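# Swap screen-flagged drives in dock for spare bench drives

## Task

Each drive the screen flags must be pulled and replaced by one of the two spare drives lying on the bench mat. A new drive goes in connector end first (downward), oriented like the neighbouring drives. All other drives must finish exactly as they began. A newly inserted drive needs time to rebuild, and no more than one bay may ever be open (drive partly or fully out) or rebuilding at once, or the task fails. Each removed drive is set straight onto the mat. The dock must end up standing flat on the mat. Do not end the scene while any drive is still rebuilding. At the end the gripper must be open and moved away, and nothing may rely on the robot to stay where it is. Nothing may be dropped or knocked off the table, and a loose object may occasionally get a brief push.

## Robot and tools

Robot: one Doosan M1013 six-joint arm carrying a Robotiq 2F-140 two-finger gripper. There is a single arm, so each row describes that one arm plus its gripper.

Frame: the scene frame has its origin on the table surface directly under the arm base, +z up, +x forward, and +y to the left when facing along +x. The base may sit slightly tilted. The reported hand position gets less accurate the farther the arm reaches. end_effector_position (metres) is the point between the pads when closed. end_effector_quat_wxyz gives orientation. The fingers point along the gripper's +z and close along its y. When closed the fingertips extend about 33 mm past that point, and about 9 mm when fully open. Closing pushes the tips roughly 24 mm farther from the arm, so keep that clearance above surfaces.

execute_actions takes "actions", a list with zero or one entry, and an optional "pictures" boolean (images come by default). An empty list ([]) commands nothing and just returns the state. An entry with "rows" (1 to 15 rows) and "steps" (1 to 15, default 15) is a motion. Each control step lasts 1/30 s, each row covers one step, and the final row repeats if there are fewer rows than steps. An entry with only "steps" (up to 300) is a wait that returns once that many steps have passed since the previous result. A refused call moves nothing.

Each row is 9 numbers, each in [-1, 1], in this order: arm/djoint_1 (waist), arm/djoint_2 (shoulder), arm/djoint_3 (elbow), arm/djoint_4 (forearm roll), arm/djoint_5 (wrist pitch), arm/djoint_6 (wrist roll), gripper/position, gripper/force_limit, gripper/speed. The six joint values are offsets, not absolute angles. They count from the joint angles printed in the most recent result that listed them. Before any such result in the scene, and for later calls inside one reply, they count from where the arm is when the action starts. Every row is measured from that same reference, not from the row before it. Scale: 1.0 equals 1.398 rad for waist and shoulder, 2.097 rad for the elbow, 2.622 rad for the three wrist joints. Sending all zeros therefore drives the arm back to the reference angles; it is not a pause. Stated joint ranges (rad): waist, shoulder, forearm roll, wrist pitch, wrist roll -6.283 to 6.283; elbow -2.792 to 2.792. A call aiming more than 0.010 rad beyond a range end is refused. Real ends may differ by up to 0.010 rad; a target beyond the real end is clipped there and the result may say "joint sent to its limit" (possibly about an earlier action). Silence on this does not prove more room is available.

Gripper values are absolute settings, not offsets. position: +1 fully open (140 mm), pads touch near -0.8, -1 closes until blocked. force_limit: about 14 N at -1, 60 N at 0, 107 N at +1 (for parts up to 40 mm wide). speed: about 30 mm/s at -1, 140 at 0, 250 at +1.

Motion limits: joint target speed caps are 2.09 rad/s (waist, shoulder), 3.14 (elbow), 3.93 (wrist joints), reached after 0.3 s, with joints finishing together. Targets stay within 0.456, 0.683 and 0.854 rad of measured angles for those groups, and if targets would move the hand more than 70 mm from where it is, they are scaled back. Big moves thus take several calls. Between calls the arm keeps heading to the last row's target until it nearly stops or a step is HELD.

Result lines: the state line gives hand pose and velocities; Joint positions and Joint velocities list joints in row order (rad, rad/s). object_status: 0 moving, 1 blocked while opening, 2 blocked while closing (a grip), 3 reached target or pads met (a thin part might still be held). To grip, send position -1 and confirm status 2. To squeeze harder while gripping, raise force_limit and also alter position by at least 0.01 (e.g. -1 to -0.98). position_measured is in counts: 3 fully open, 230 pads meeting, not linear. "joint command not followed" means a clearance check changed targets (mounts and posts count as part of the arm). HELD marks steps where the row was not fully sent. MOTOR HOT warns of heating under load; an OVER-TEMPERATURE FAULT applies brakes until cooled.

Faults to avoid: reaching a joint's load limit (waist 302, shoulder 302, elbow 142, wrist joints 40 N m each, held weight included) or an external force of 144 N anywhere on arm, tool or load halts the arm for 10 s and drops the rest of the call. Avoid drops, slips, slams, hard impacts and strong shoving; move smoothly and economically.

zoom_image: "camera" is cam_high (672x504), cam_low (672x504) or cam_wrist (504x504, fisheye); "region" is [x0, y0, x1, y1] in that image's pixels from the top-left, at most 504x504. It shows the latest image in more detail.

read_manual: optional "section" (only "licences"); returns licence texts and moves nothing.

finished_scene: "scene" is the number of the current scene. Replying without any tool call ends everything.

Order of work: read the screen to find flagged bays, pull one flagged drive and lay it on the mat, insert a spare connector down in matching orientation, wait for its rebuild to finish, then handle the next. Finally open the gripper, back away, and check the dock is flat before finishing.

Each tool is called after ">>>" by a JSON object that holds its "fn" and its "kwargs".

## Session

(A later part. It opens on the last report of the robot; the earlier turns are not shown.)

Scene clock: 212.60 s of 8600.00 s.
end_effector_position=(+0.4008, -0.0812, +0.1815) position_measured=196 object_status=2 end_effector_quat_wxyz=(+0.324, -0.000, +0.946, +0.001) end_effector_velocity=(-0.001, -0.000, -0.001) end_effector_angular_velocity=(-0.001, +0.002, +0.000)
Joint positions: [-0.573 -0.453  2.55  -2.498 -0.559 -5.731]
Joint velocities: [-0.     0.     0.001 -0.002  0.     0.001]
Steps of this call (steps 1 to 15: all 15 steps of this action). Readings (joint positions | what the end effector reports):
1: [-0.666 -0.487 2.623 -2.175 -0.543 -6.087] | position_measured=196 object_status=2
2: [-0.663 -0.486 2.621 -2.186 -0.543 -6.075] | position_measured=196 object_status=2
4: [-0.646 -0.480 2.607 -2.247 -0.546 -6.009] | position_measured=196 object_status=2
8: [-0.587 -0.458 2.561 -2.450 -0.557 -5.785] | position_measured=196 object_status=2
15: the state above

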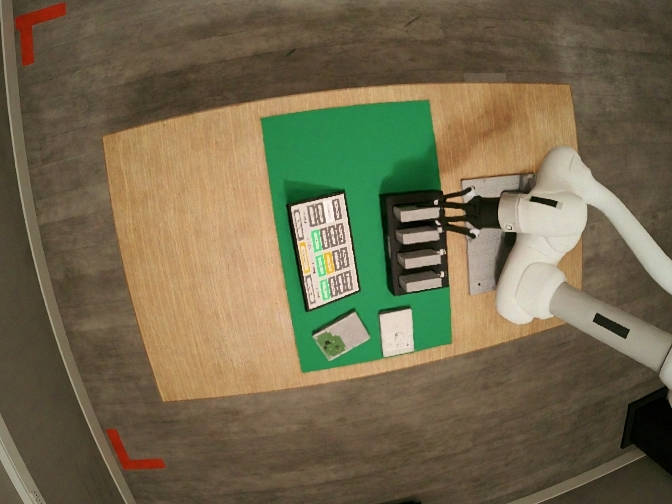

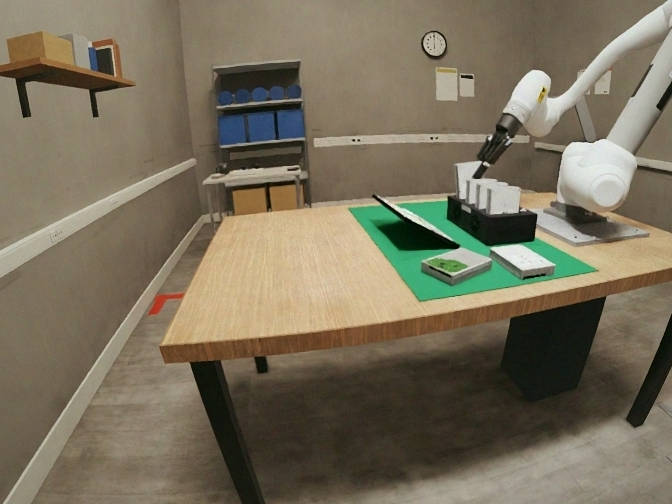

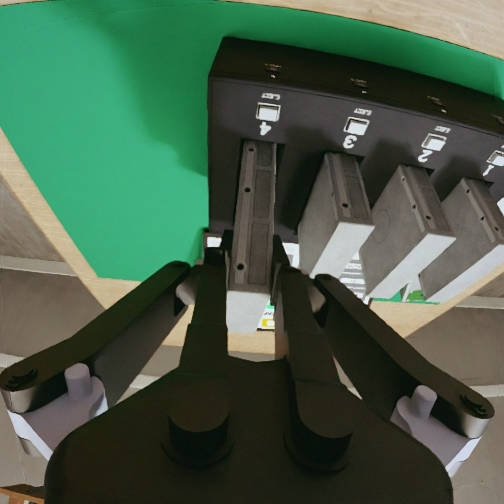

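>>> {"fn": "execute_actions", "kwargs": {"actions": [{"rows":[[-0.0665,-0.024,0.035,0.1235,0.006,-0.1365,-1,-1,-1]],"steps":15}], "pictures": false}}

>>> {"fn": "execute_actions", "kwargs": {"actions": [{"rows":[[0,0,0,0,0,0,-0.4,-1,-1],[0,0,0,0,0,0,-0.4,-1,-1],[0,0,0,0,0,0,-1,-1,-1],[0,0,0,0,0,0,-1,-1,-1],[0,0,0,0,0,0,-1,-1,-1],[0,0,0,0,0,0,-1,-1,-1],[0,0,0,0,0,0,-0.4,-1,-1],[0,0,0,0,0,0,-0.4,-1,-1],[0,0,0,0,0,0,-1,-1,-1]],"steps":15}]}}

Scene clock: 218.10 s of 8600.00 s.
end_effector_position=(+0.4008, -0.0805, +0.1816) position_measured=196 object_status=2 end_effector_quat_wxyz=(+0.385, +0.001, +0.923, +0.003) end_effector_velocity=(+0.001, -0.001, +0.002) end_effector_angular_velocity=(-0.001, -0.003, -0.000)
Joint positions: [-0.666 -0.487  2.624 -2.174 -0.543 -6.089]
Joint velocities: [ 0.    -0.    -0.002  0.002  0.    -0.002]
Steps of this call (steps 1 to 15: the robot went on to your last target; steps 16 to 150: nothing new was sent; steps 151 to 165: all 15 steps of this action). Readings (joint positions | what the end effector reports):
151: [-0.574 -0.453 2.550 -2.497 -0.559 -5.732] | position_measured=196 object_status=2
152: [-0.577 -0.454 2.552 -2.487 -0.558 -5.744] | position_measured=196 object_status=2
154: [-0.594 -0.461 2.566 -2.426 -0.555 -5.811] | position_measured=196 object_status=2
158: [-0.652 -0.482 2.613 -2.223 -0.546 -6.035] | position_measured=196 object_status=2
165: the state above

Scene clock: 218.60 s of 8600.00 s.
end_effector_position=(+0.4008, -0.0806, +0.1816) position_measured=191 object_status=0 end_effector_quat_wxyz=(+0.385, +0.001, +0.923, +0.003) end_effector_velocity=(+0.000, +0.000, +0.000) end_effector_angular_velocity=(+0.001, -0.001, -0.001)
Joint positions: [-0.666 -0.487  2.624 -2.174 -0.543 -6.089]
Joint velocities: [ 0.     0.    -0.     0.001 -0.     0.001]
Steps of this call (steps 1 to 15: all 15 steps of this action). Readings (joint positions | what the end effector reports):
1: [-0.666 -0.487 2.624 -2.174 -0.543 -6.089] | position_measured=196 object_status=0
2: [-0.666 -0.487 2.624 -2.174 -0.543 -6.089] | position_measured=196 object_status=0
4: [-0.666 -0.487 2.624 -2.174 -0.543 -6.089] | position_measured=193 object_status=0
8: [-0.666 -0.487 2.624 -2.174 -0.543 -6.089] | position_measured=193 object_status=0
15: the state above

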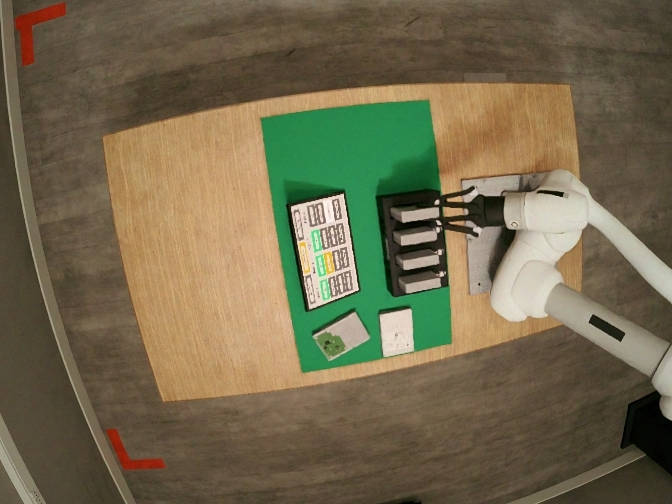

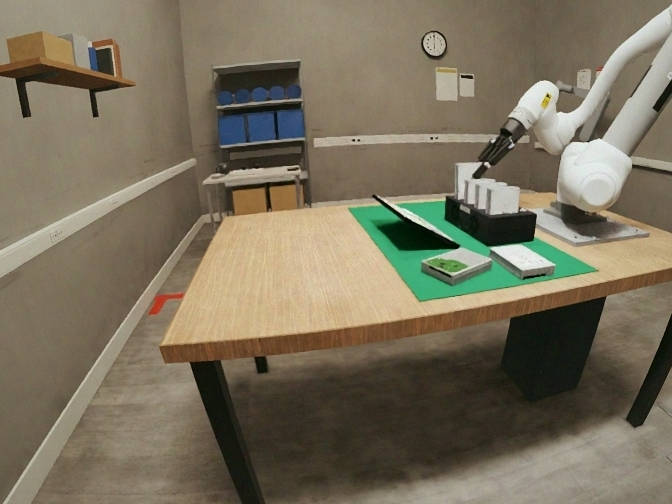

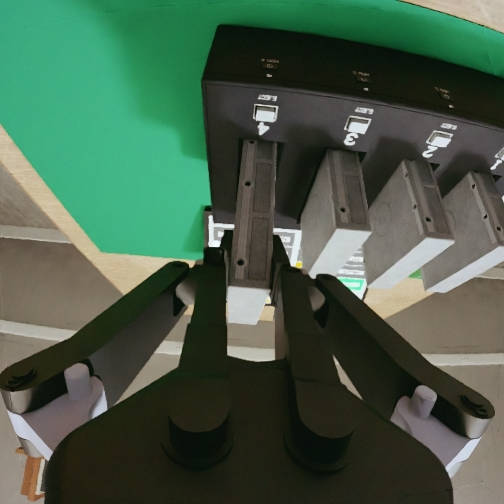

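>>> {"fn": "execute_actions", "kwargs": {"actions": [{"rows":[[0,0,0,0,0,0,-0.35,1,0]],"steps":6}], "pictures": false}}

>>> {"fn": "execute_actions", "kwargs": {"actions": [{"rows":[[0.0665,0.024,-0.035,-0.1235,-0.006,0.1365,-0.35,1,0]],"steps":13}], "pictures": false}}

>>> {"fn": "execute_actions", "kwargs": {"actions": [{"rows":[[0.056,0.035,-0.0345,-0.0946,-0.0273,0.106,-0.35,1,0]],"steps":15}]}}

Scene clock: 224.37 s of 8600.00 s.
end_effector_position=(+0.4008, -0.0805, +0.1816) position_measured=173 object_status=0 end_effector_quat_wxyz=(+0.385, +0.001, +0.923, +0.003) end_effector_velocity=(+0.000, +0.000, +0.000) end_effector_angular_velocity=(-0.000, -0.001, +0.000)
Joint positions: [-0.666 -0.487  2.624 -2.174 -0.543 -6.089]
Joint velocities: [ 0.     0.    -0.001  0.001  0.    -0.   ]
Steps of this call (steps 1 to 15: the robot went on to your last target; steps 16 to 167: nothing new was sent; steps 168 to 173: all 6 steps of this action). Readings (joint positions | what the end effector reports):
168: [-0.666 -0.487 2.624 -2.174 -0.543 -6.089] | position_measured=191 object_status=0
169: [-0.666 -0.487 2.624 -2.174 -0.543 -6.089] | position_measured=191 object_status=0
171: [-0.666 -0.487 2.624 -2.174 -0.543 -6.089] | position_measured=174 object_status=0
173: the state above

Scene clock: 224.80 s of 8600.00 s.
end_effector_position=(+0.4008, -0.0812, +0.1814) position_measured=173 object_status=3 end_effector_quat_wxyz=(+0.324, -0.000, +0.946, +0.001) end_effector_velocity=(+0.001, -0.000, +0.001) end_effector_angular_velocity=(-0.002, +0.000, +0.000)
Joint positions: [-0.573 -0.453  2.55  -2.498 -0.559 -5.731]
Joint velocities: [ 0.001  0.    -0.002 -0.005 -0.     0.005]
Steps of this call (steps 1 to 13: all 13 steps of this action). Readings (joint positions | what the end effector reports):
1: [-0.666 -0.487 2.623 -2.175 -0.543 -6.088] | position_measured=173 object_status=0
2: [-0.663 -0.486 2.621 -2.184 -0.543 -6.077] | position_measured=173 object_status=0
4: [-0.646 -0.480 2.609 -2.241 -0.546 -6.014] | position_measured=173 object_status=0
8: [-0.588 -0.459 2.562 -2.445 -0.556 -5.790] | position_measured=173 object_status=3
13: the state above

Scene clock: 225.30 s of 8600.00 s.
end_effector_position=(+0.4004, -0.0807, +0.1811) position_measured=173 object_status=3 end_effector_quat_wxyz=(+0.261, -0.000, +0.965, +0.001) end_effector_velocity=(+0.000, -0.001, +0.001) end_effector_angular_velocity=(-0.003, -0.000, +0.001)
Joint positions: [-0.495 -0.405  2.478 -2.746 -0.63  -5.453]
Joint velocities: [ 0.     0.    -0.002 -0.003  0.     0.   ]
Steps of this call (steps 1 to 15: all 15 steps of this action). Readings (joint positions | what the end effector reports):
1: [-0.573 -0.453 2.550 -2.499 -0.559 -5.729] | position_measured=173 object_status=3
2: [-0.569 -0.451 2.547 -2.510 -0.562 -5.717] | position_measured=173 object_status=3
4: [-0.551 -0.439 2.530 -2.570 -0.580 -5.651] | position_measured=173 object_status=3
8: [-0.500 -0.408 2.482 -2.729 -0.626 -5.472] | position_measured=173 object_status=3
15: the state above

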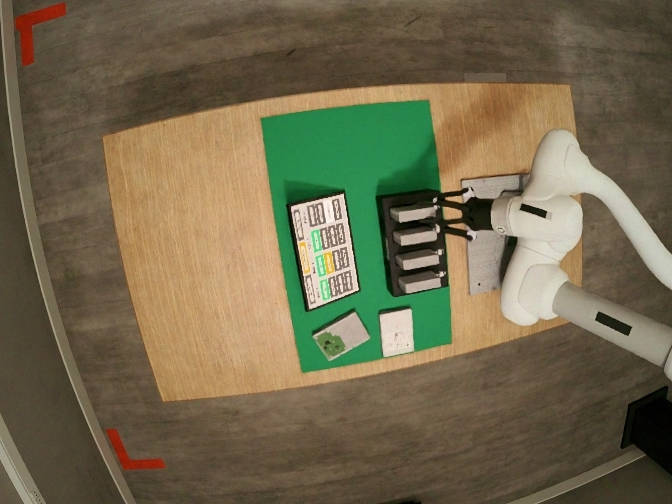

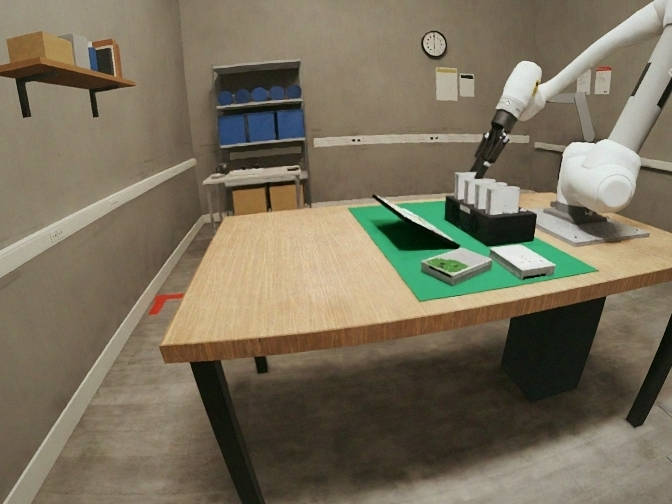

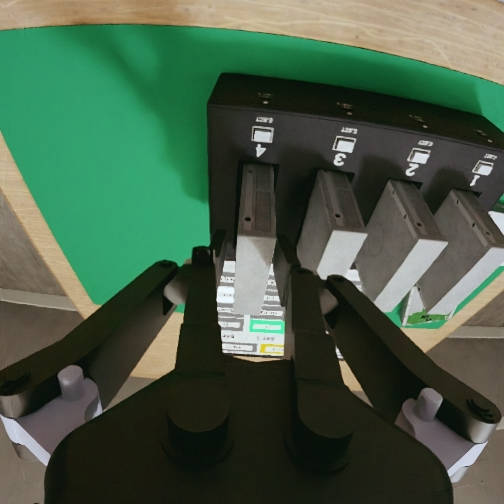

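>>> {"fn": "execute_actions", "kwargs": {"actions": [{"rows":[[0,-0.04,-0.07,0,0,0,-0.35,1,0]],"steps":13}], "pictures": false}}

>>> {"fn": "execute_actions", "kwargs": {"actions": [{"rows":[[0.149,0.2,-0.109,-0.151,-0.2,0.182,-1,1,0]],"steps":15}], "pictures": false}}

>>> {"fn": "execute_actions", "kwargs": {"actions": [{"steps":15}], "pictures": false}}

>>> {"fn": "execute_actions", "kwargs": {"actions": [{"rows":[[0,0.047,0,0,0,0,-1,1,0]],"steps":12}]}}

Scene clock: 237.93 s of 8600.00 s.
end_effector_position=(+0.4600, -0.1116, +0.3063) position_measured=173 object_status=3 end_effector_quat_wxyz=(+0.347, -0.012, +0.937, -0.043) end_effector_velocity=(+0.003, -0.002, +0.006) end_effector_angular_velocity=(-0.005, -0.008, -0.000)
Joint positions: [-0.495 -0.46   2.332 -2.746 -0.631 -5.453]
Joint velocities: [-0.    -0.001 -0.007  0.     0.001 -0.   ]
Steps of this call (steps 1 to 15: the robot went on to your last target; steps 16 to 366: nothing new was sent; steps 367 to 379: all 13 steps of this action). Readings (joint positions | what the end effector reports):
367: [-0.495 -0.405 2.477 -2.746 -0.631 -5.453] | position_measured=173 object_status=3
368: [-0.495 -0.408 2.468 -2.746 -0.631 -5.453] | position_measured=173 object_status=3
370: [-0.495 -0.425 2.423 -2.746 -0.631 -5.453] | position_measured=173 object_status=3
374: [-0.495 -0.455 2.345 -2.746 -0.631 -5.453] | position_measured=173 object_status=3
379: the state above

Scene clock: 238.43 s of 8600.00 s.
end_effector_position=(+0.4278, -0.0797, +0.2541) position_measured=235 object_status=3 end_effector_quat_wxyz=(+0.034, -0.001, +0.999, -0.007) end_effector_velocity=(-0.001, -0.002, +0.001) end_effector_angular_velocity=(-0.004, +0.005, -0.003)
Joint positions: [-0.287 -0.181  2.103 -3.141 -1.155 -4.976]
Joint velocities: [-0.001 -0.    -0.002 -0.006 -0.006  0.004]
Steps of this call (steps 1 to 15: all 15 steps of this action). Readings (joint positions | what the end effector reports):
1: [-0.494 -0.460 2.331 -2.747 -0.631 -5.452] | position_measured=173 object_status=0
2: [-0.489 -0.454 2.326 -2.756 -0.644 -5.441] | position_measured=179 object_status=0
4: [-0.463 -0.418 2.297 -2.808 -0.711 -5.380] | position_measured=194 object_status=0
8: [-0.351 -0.268 2.174 -3.019 -0.990 -5.126] | position_measured=224 object_status=0
15: the state above

Scene clock: 238.93 s of 8600.00 s.
end_effector_position=(+0.4278, -0.0798, +0.2541) position_measured=235 object_status=3 end_effector_quat_wxyz=(+0.033, -0.001, +0.999, -0.007) end_effector_velocity=(+0.000, -0.000, +0.000) end_effector_angular_velocity=(+0.000, -0.001, -0.000)
Joint positions: [-0.287 -0.181  2.103 -3.142 -1.155 -4.976]
Joint velocities: [-0.001 -0.    -0.001  0.001 -0.    -0.001]
Steps of this call (steps 1 to 15: the robot went on to your last target). Readings (joint positions | what the end effector reports):
1: [-0.287 -0.181 2.103 -3.142 -1.155 -4.976] | position_measured=235 object_status=3
2: [-0.287 -0.181 2.103 -3.142 -1.155 -4.976] | position_measured=235 object_status=3
4: [-0.287 -0.181 2.103 -3.142 -1.155 -4.976] | position_measured=235 object_status=3
8: [-0.287 -0.181 2.103 -3.142 -1.155 -4.976] | position_measured=235 object_status=3
15: the state above
The arm was judged still, so your last target was given up. Only a new action makes it travel on or press farther. Fingers that are still opening or closing keep moving.

Scene clock: 239.33 s of 8600.00 s.
end_effector_position=(+0.4326, -0.0810, +0.2255) position_measured=235 object_status=3 end_effector_quat_wxyz=(+0.002, -0.001, +1.000, +0.001) end_effector_velocity=(-0.002, +0.000, -0.002) end_effector_angular_velocity=(+0.000, +0.004, +0.003)
Joint positions: [-0.287 -0.115  2.103 -3.142 -1.155 -4.976]
Joint velocities: [ 0.001  0.001  0.003 -0.001  0.    -0.002]
Steps of this call (steps 1 to 12: all 12 steps of this action). Readings (joint positions | what the end effector reports):
1: [-0.287 -0.180 2.103 -3.142 -1.155 -4.976] | position_measured=235 object_status=3
2: [-0.287 -0.174 2.103 -3.142 -1.155 -4.976] | position_measured=235 object_status=3
4: [-0.287 -0.141 2.103 -3.142 -1.155 -4.976] | position_measured=235 object_status=3
8: [-0.287 -0.115 2.103 -3.142 -1.155 -4.976] | position_measured=235 object_status=3
12: the state above

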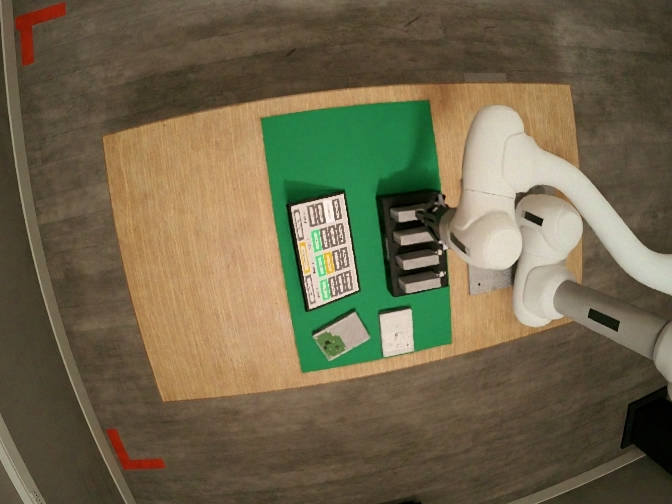

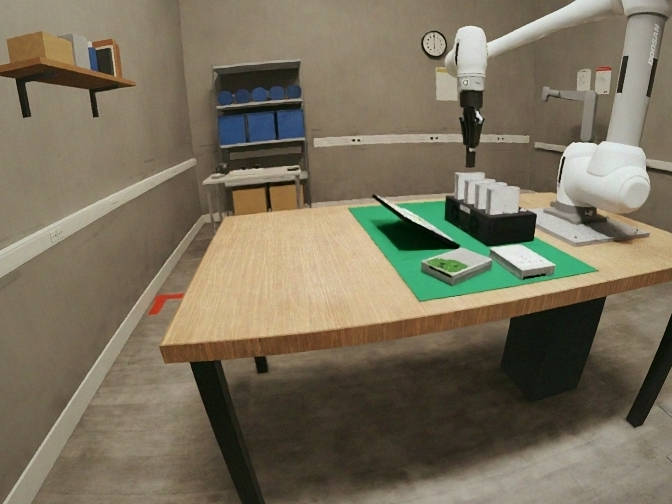

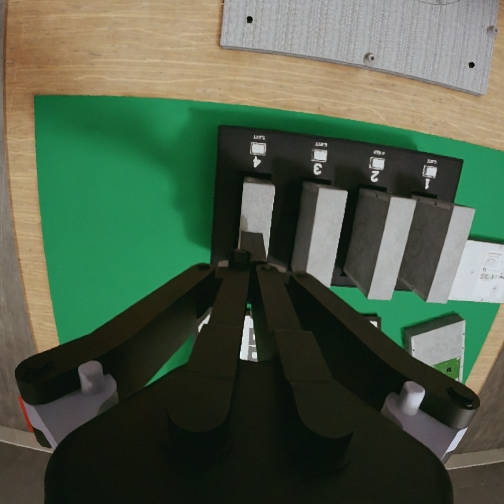

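>>> {"fn": "execute_actions", "kwargs": {"actions": [{"rows":[[0,0.014,0.014,0,0.019,0,-1,1,0],[0,0.014,0.014,0,0.019,0,-1,1,0],[0,0.014,0.014,0,0.019,0,-1,1,0],[0,0.014,0.014,0,0.019,0,-1,1,0],[0,0.014,0.014,0,0.019,0,-1,1,0],[0,0.016,0.016,0,0.022,0,-1,1,0],[0,0.0175,0.0175,0,0.024,0,-1,1,0],[0,0.019,0.019,0,0.026,0,-1,1,0],[0,0.02,0.02,0,0.027,0,-1,1,0],[0,0.021,0.021,0,0.0285,0,-1,1,0]],"steps":15}]}}

Scene clock: 253.53 s of 8600.00 s.
end_effector_position=(+0.4345, -0.0813, +0.1934) position_measured=235 object_status=3 end_effector_quat_wxyz=(+0.004, -0.001, +1.000, +0.001) end_effector_velocity=(-0.001, +0.001, -0.001) end_effector_angular_velocity=(+0.001, +0.002, +0.002)
Joint positions: [-0.287 -0.088  2.143 -3.142 -1.083 -4.976]
Joint velocities: [ 0.002  0.     0.002  0.     0.    -0.   ]
FORCE FAULT: contact force on the arm reached its limit, and the arm stopped for 10 seconds. The contact can be on any part of the arm, not only on its tool. The arm's remaining commands of this call were not run. The arm holds still and accepts commands again. Move the arm away from the contact; if what it grips holds it there, let go first. Pushing or pulling that hard again can fault the arm again.
The stop began at step 126 of this call (marked STOPPED below). From that step on the arm followed nothing that you had sent. Nothing is kept back now, and the robot has no last target.
Steps of this call (steps 1 to 15: the robot went on to your last target; steps 16 to 110: nothing new was sent; steps 111 to 125: all 15 steps of this action; steps 126 to 426: the stop). Readings (joint positions | what the end effector reports):
111: [-0.287 -0.114 2.104 -3.142 -1.153 -4.976] | position_measured=235 object_status=3
112: [-0.287 -0.110 2.110 -3.142 -1.141 -4.976] | position_measured=235 object_status=3
114: [-0.287 -0.098 2.129 -3.142 -1.112 -4.976] | position_measured=235 object_status=3
118: [-0.287 -0.092 2.137 -3.142 -1.096 -4.976] | position_measured=235 object_status=3
126: [-0.287 -0.087 2.144 -3.142 -1.081 -4.976] | position_measured=235 object_status=3 STOPPED
426: the state above

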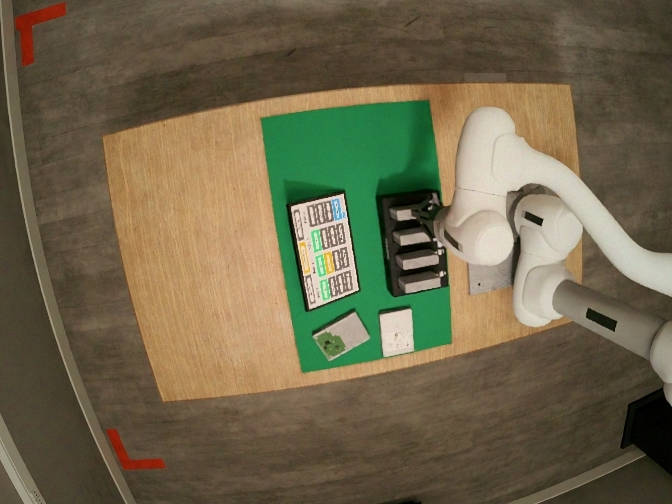

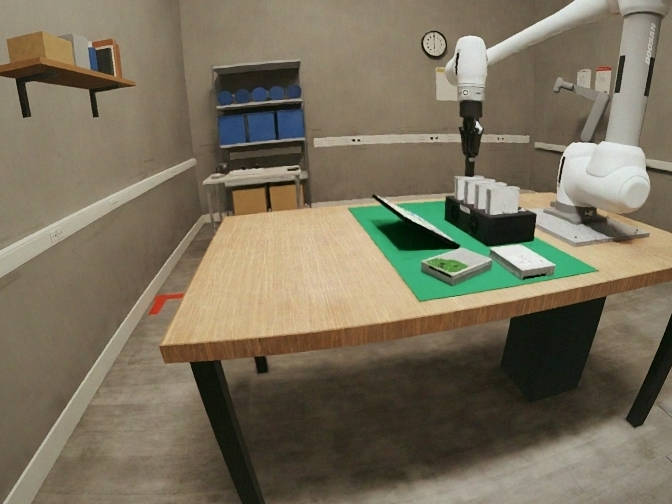

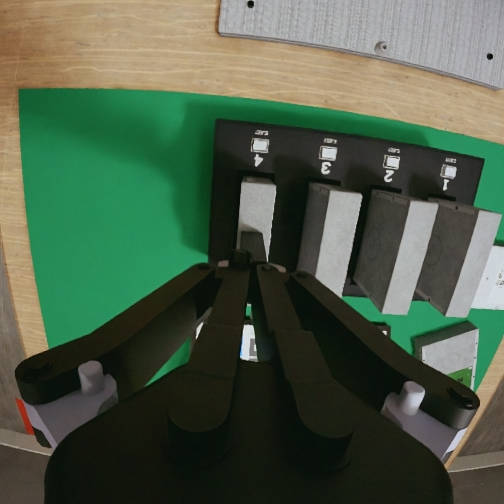

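>>> {"fn": "execute_actions", "kwargs": {"actions": [{"rows":[[0,-0.07,0,0,0,0,-1,1,0]],"steps":10}], "pictures": false}}

>>> {"fn": "execute_actions", "kwargs": {"actions": [{"rows":[[0.204,-0.076,0.04,0,-0.047,0.11,-1,1,0]],"steps":15}], "pictures": false}}

>>> {"fn": "execute_actions", "kwargs": {"actions": [{"steps":15}], "pictures": false}}

>>> {"fn": "execute_actions", "kwargs": {"actions": [{"rows":[[0,0.048,0.045,0,0.062,0,-1,1,0]],"steps":15}]}}

Scene clock: 259.40 s of 8600.00 s.
end_effector_position=(+0.4299, -0.0803, +0.2363) position_measured=235 object_status=3 end_effector_quat_wxyz=(+0.051, -0.001, +0.999, -0.012) end_effector_velocity=(-0.000, +0.001, -0.001) end_effector_angular_velocity=(-0.001, +0.001, +0.002)
Joint positions: [-0.287 -0.186  2.143 -3.142 -1.083 -4.976]
Joint velocities: [ 0.002 -0.     0.001 -0.001  0.001  0.   ]
Steps of this call (steps 1 to 166: nothing new was sent; steps 167 to 176: all 10 steps of this action). Readings (joint positions | what the end effector reports):
167: [-0.287 -0.089 2.143 -3.142 -1.083 -4.976] | position_measured=235 object_status=3
168: [-0.287 -0.095 2.143 -3.142 -1.083 -4.976] | position_measured=235 object_status=3
170: [-0.287 -0.130 2.143 -3.142 -1.083 -4.976] | position_measured=235 object_status=3
174: [-0.287 -0.186 2.143 -3.142 -1.083 -4.976] | position_measured=235 object_status=3
176: the state above

Scene clock: 259.90 s of 8600.00 s.
end_effector_position=(+0.3423, +0.0419, +0.2305) position_measured=235 object_status=3 end_effector_quat_wxyz=(+0.003, +0.000, +1.000, +0.001) end_effector_velocity=(-0.004, +0.004, -0.001) end_effector_angular_velocity=(-0.000, +0.008, -0.005)
Joint positions: [-0.002 -0.292  2.227 -3.142 -1.206 -4.688]
Joint velocities: [ 0.013 -0.001  0.002 -0.    -0.007  0.018]
Steps of this call (steps 1 to 15: all 15 steps of this action). Readings (joint positions | what the end effector reports):
1: [-0.286 -0.186 2.143 -3.142 -1.083 -4.976] | position_measured=235 object_status=3
2: [-0.280 -0.188 2.145 -3.142 -1.085 -4.969] | position_measured=235 object_status=3
4: [-0.244 -0.202 2.155 -3.142 -1.101 -4.933] | position_measured=235 object_status=3
8: [-0.125 -0.246 2.191 -3.142 -1.153 -4.813] | position_measured=235 object_status=3
15: the state above

Scene clock: 260.40 s of 8600.00 s.
end_effector_position=(+0.3421, +0.0420, +0.2305) position_measured=235 object_status=3 end_effector_quat_wxyz=(+0.003, +0.001, +1.000, +0.001) end_effector_velocity=(-0.000, -0.001, -0.000) end_effector_angular_velocity=(-0.001, +0.000, +0.000)
Joint positions: [-0.001 -0.292  2.227 -3.142 -1.206 -4.688]
Joint velocities: [-0.     0.     0.    -0.001 -0.     0.   ]
Steps of this call (steps 1 to 15: the robot went on to your last target). Readings (joint positions | what the end effector reports):
1: [-0.002 -0.292 2.227 -3.142 -1.206 -4.688] | position_measured=235 object_status=3
2: [-0.002 -0.292 2.227 -3.142 -1.206 -4.688] | position_measured=235 object_status=3
4: [-0.002 -0.292 2.227 -3.142 -1.206 -4.688] | position_measured=235 object_status=3
8: [-0.001 -0.292 2.227 -3.142 -1.206 -4.688] | position_measured=235 object_status=3
15: the state above
The arm was judged still, so your last target was given up. Only a new action makes it travel on or press farther. Fingers that are still opening or closing keep moving.

Scene clock: 260.90 s of 8600.00 s.
end_effector_position=(+0.3442, +0.0422, +0.1598) position_measured=235 object_status=3 end_effector_quat_wxyz=(+0.003, +0.000, +1.000, +0.001) end_effector_velocity=(-0.002, -0.001, -0.002) end_effector_angular_velocity=(-0.000, +0.003, +0.000)
Joint positions: [-0.001 -0.225  2.321 -3.142 -1.043 -4.688]
Joint velocities: [-0.001  0.001  0.003 -0.     0.001 -0.001]
Steps of this call (steps 1 to 15: all 15 steps of this action). Readings (joint positions | what the end effector reports):
1: [-0.001 -0.292 2.228 -3.142 -1.205 -4.688] | position_measured=235 object_status=3
2: [-0.001 -0.287 2.234 -3.142 -1.193 -4.688] | position_measured=235 object_status=3
4: [-0.001 -0.260 2.272 -3.142 -1.127 -4.688] | position_measured=235 object_status=3
8: [-0.001 -0.225 2.321 -3.142 -1.045 -4.688] | position_measured=235 object_status=3
15: the state above

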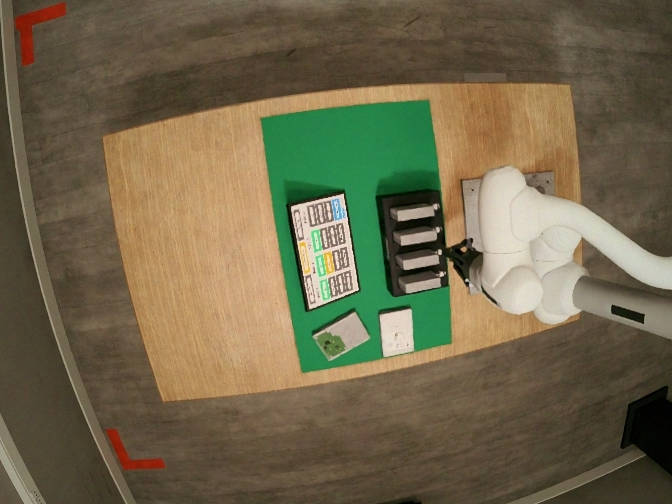

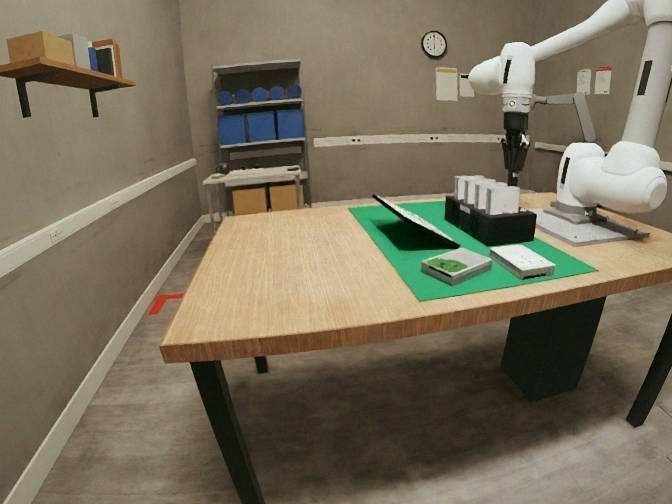

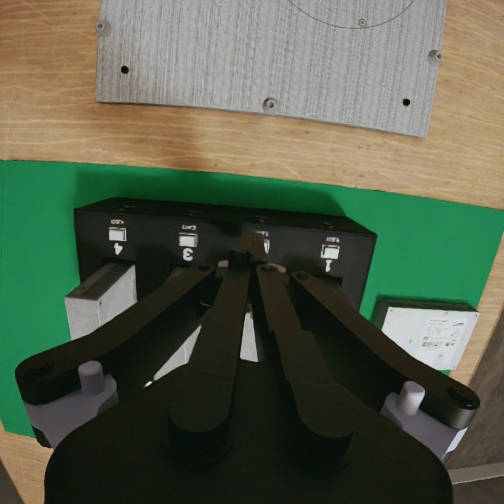

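>>> {"fn": "execute_actions", "kwargs": {"actions": [{"rows":[[0.013,0.021,0.015,0,0.023,0,-1,1,0]],"steps":12}], "pictures": false}}

>>> {"fn": "execute_actions", "kwargs": {"actions": [{"steps":300}]}}

>>> {"fn": "zoom_image", "kwargs": {"camera": "cam_high", "region": [370,180,500,310]}}

Scene clock: 267.30 s of 8600.00 s.
end_effector_position=(+0.3432, +0.0485, +0.1347) position_measured=235 object_status=3 end_effector_quat_wxyz=(+0.003, -0.009, +1.000, +0.001) end_effector_velocity=(-0.001, -0.000, -0.001) end_effector_angular_velocity=(-0.001, +0.002, +0.001)
Joint positions: [ 0.017 -0.196  2.353 -3.142 -0.983 -4.688]
Joint velocities: [ 0.001  0.001  0.002 -0.001  0.     0.001]
Steps of this call (steps 1 to 15: the robot went on to your last target; steps 16 to 180: nothing new was sent; steps 181 to 192: all 12 steps of this action). Readings (joint positions | what the end effector reports):
181: [-0.001 -0.224 2.322 -3.142 -1.042 -4.688] | position_measured=235 object_status=3
182: [0.002 -0.219 2.328 -3.142 -1.030 -4.688] | position_measured=235 object_status=3
184: [0.014 -0.200 2.348 -3.142 -0.993 -4.688] | position_measured=235 object_status=3
188: [0.017 -0.196 2.353 -3.142 -0.983 -4.688] | position_measured=235 object_status=3
192: the state above

Scene clock: 277.30 s of 8600.00 s.
end_effector_position=(+0.3432, +0.0486, +0.1347) position_measured=235 object_status=3 end_effector_quat_wxyz=(+0.003, -0.009, +1.000, +0.001) end_effector_velocity=(+0.000, -0.000, +0.000) end_effector_angular_velocity=(-0.001, -0.000, +0.001)
Joint positions: [ 0.017 -0.196  2.353 -3.142 -0.983 -4.688]
Joint velocities: [ 0.     0.    -0.    -0.002  0.    -0.   ]
Steps of this call (steps 1 to 15: the robot went on to your last target; steps 16 to 300: nothing new was sent). Readings (joint positions | what the end effector reports):
1: [0.017 -0.196 2.353 -3.142 -0.983 -4.688] | position_measured=235 object_status=3
2: [0.017 -0.196 2.353 -3.142 -0.983 -4.688] | position_measured=235 object_status=3
4: [0.017 -0.196 2.353 -3.142 -0.983 -4.688] | position_measured=235 object_status=3
8: [0.017 -0.196 2.353 -3.142 -0.983 -4.688] | position_measured=235 object_status=3
300: the state above
The arm was judged still, so your last target was given up. Only a new action makes it travel on or press farther. Fingers that are still opening or closing keep moving.

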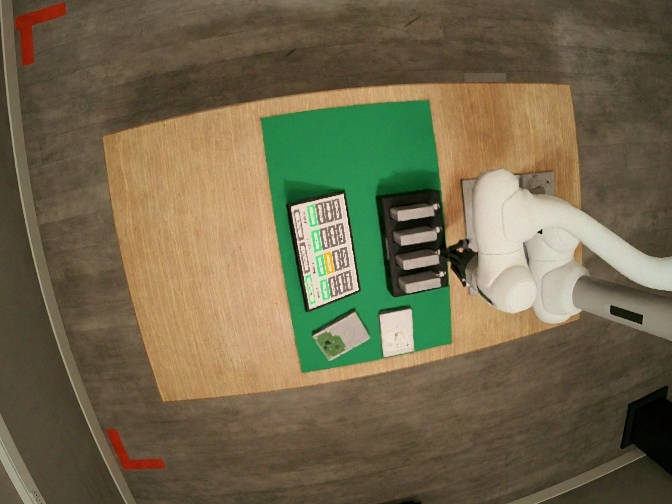

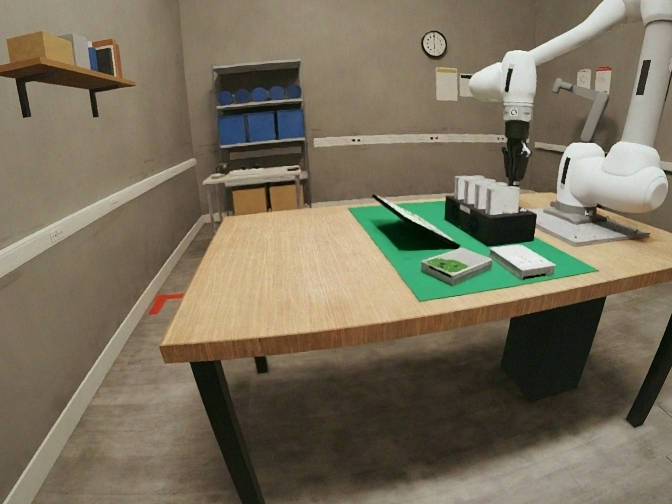

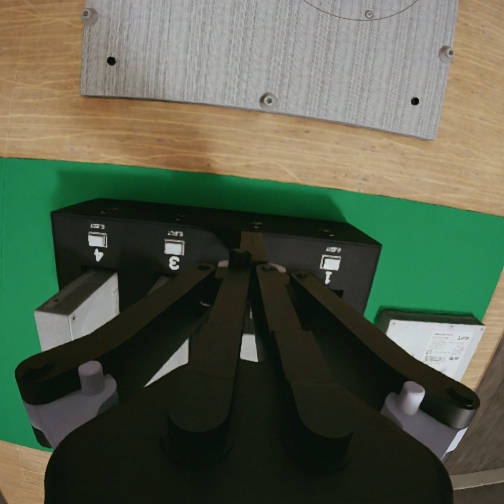

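Region (370, 180, 500, 310) of cam_high's 672x504 image, scaled by 3.877, with more detail than that image has.

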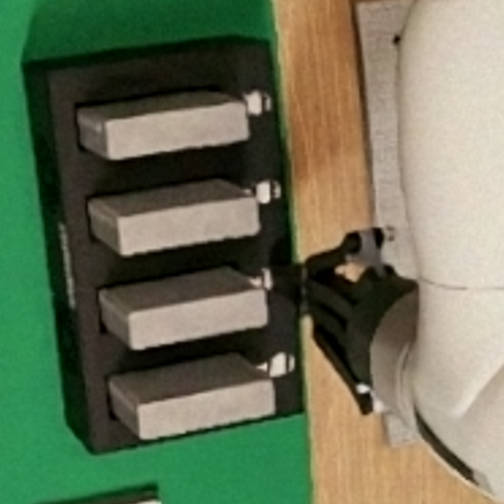

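>>> {"fn": "execute_actions", "kwargs": {"actions": [{"rows":[[0,0.009,-0.003,0,0.003,0,-1,1,0],[0,0.009,-0.003,0,0.003,0,-1,1,0],[0,0.009,-0.003,0,0.003,0,-1,1,0],[0,0.009,-0.003,0,0.003,0,-1,1,0],[0,0.012,-0.001,0,0.006,0,-1,1,0],[0,0.014,0,0,0.008,0,-1,1,0],[0,0.016,0.001,0,0.009,0,-1,1,0],[0,0.0175,0.002,0,0.0105,0,-1,1,0]],"steps":14}]}}

Scene clock: 284.10 s of 8600.00 s.
end_effector_position=(+0.3488, +0.0488, +0.1243) position_measured=235 object_status=3 end_effector_quat_wxyz=(+0.002, -0.009, +1.000, +0.001) end_effector_velocity=(-0.001, -0.000, -0.001) end_effector_angular_velocity=(+0.000, +0.002, -0.001)
Joint positions: [ 0.017 -0.171  2.357 -3.142 -0.956 -4.688]
Joint velocities: [-0.001  0.001  0.002  0.     0.001  0.   ]
Steps of this call (steps 1 to 190: nothing new was sent; steps 191 to 204: all 14 steps of this action). Readings (joint positions | what the end effector reports):
191: [0.017 -0.195 2.353 -3.142 -0.983 -4.688] | position_measured=235 object_status=3
192: [0.017 -0.191 2.351 -3.142 -0.980 -4.688] | position_measured=235 object_status=3
194: [0.017 -0.184 2.347 -3.142 -0.976 -4.688] | position_measured=235 object_status=3
198: [0.017 -0.175 2.353 -3.142 -0.962 -4.688] | position_measured=235 object_status=3
204: the state above

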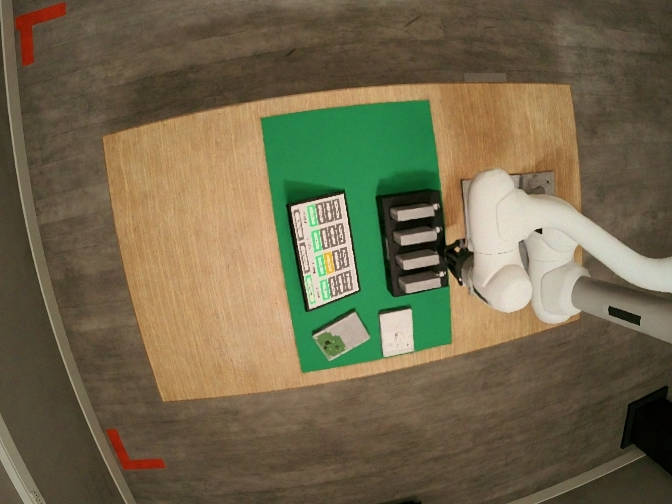

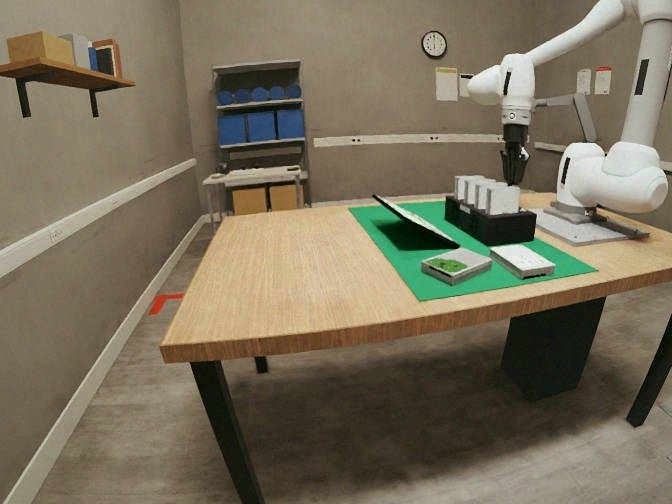

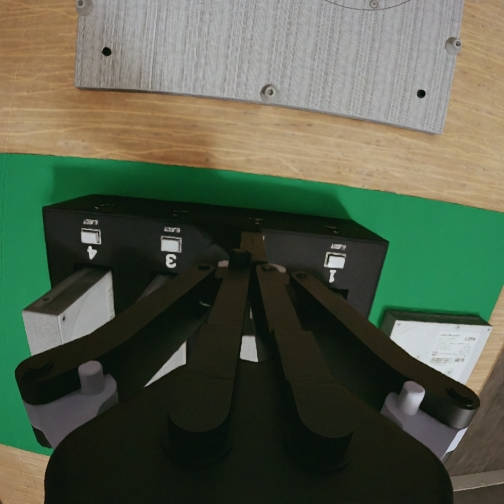

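>>> {"fn": "execute_actions", "kwargs": {"actions": [{"rows":[[0,0.0022,0.0015,0,0.0024,0,-1,1,0]],"steps":10}]}}

Scene clock: 285.53 s of 8600.00 s.
end_effector_position=(+0.3487, +0.0488, +0.1218) position_measured=235 object_status=3 end_effector_quat_wxyz=(+0.003, -0.009, +1.000, +0.001) end_effector_velocity=(-0.001, +0.001, -0.000) end_effector_angular_velocity=(-0.000, +0.002, +0.002)
Joint positions: [ 0.017 -0.168  2.36  -3.142 -0.949 -4.688]
Joint velocities: [ 0.002  0.001  0.    -0.    -0.     0.   ]
Steps of this call (steps 1 to 15: the robot went on to your last target; steps 16 to 33: nothing new was sent; steps 34 to 43: all 10 steps of this action). Readings (joint positions | what the end effector reports):
34: [0.017 -0.171 2.357 -3.142 -0.955 -4.688] | position_measured=235 object_status=3
35: [0.017 -0.170 2.359 -3.142 -0.952 -4.688] | position_measured=235 object_status=3
37: [0.017 -0.169 2.360 -3.142 -0.950 -4.688] | position_measured=235 object_status=3
41: [0.017 -0.168 2.360 -3.142 -0.949 -4.688] | position_measured=235 object_status=3
43: the state above

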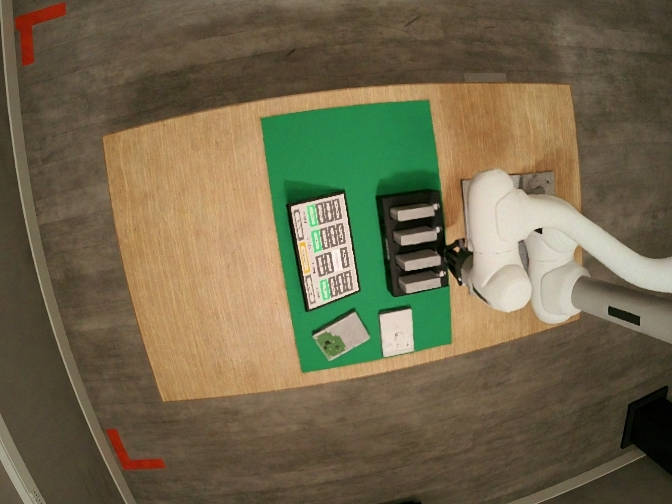

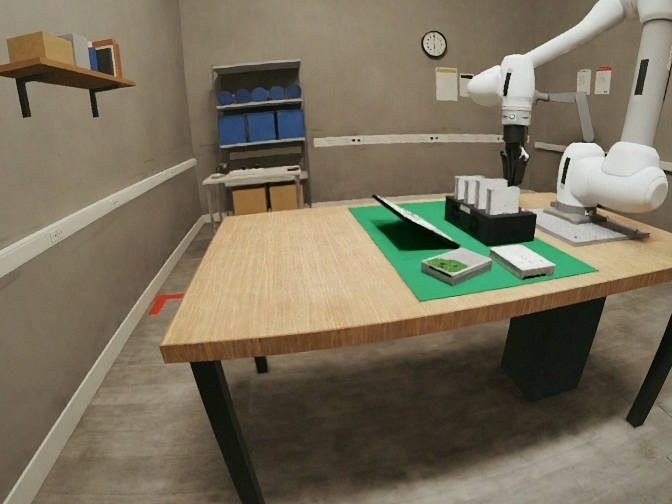

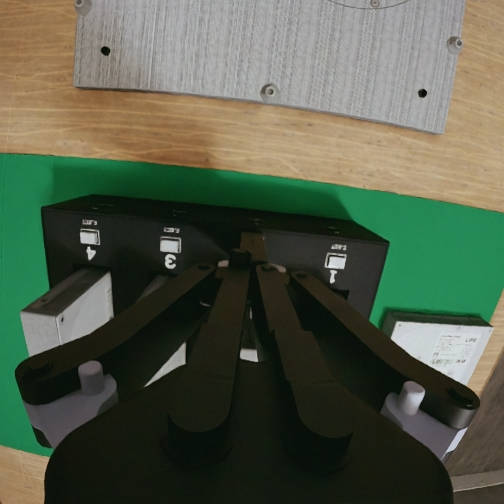

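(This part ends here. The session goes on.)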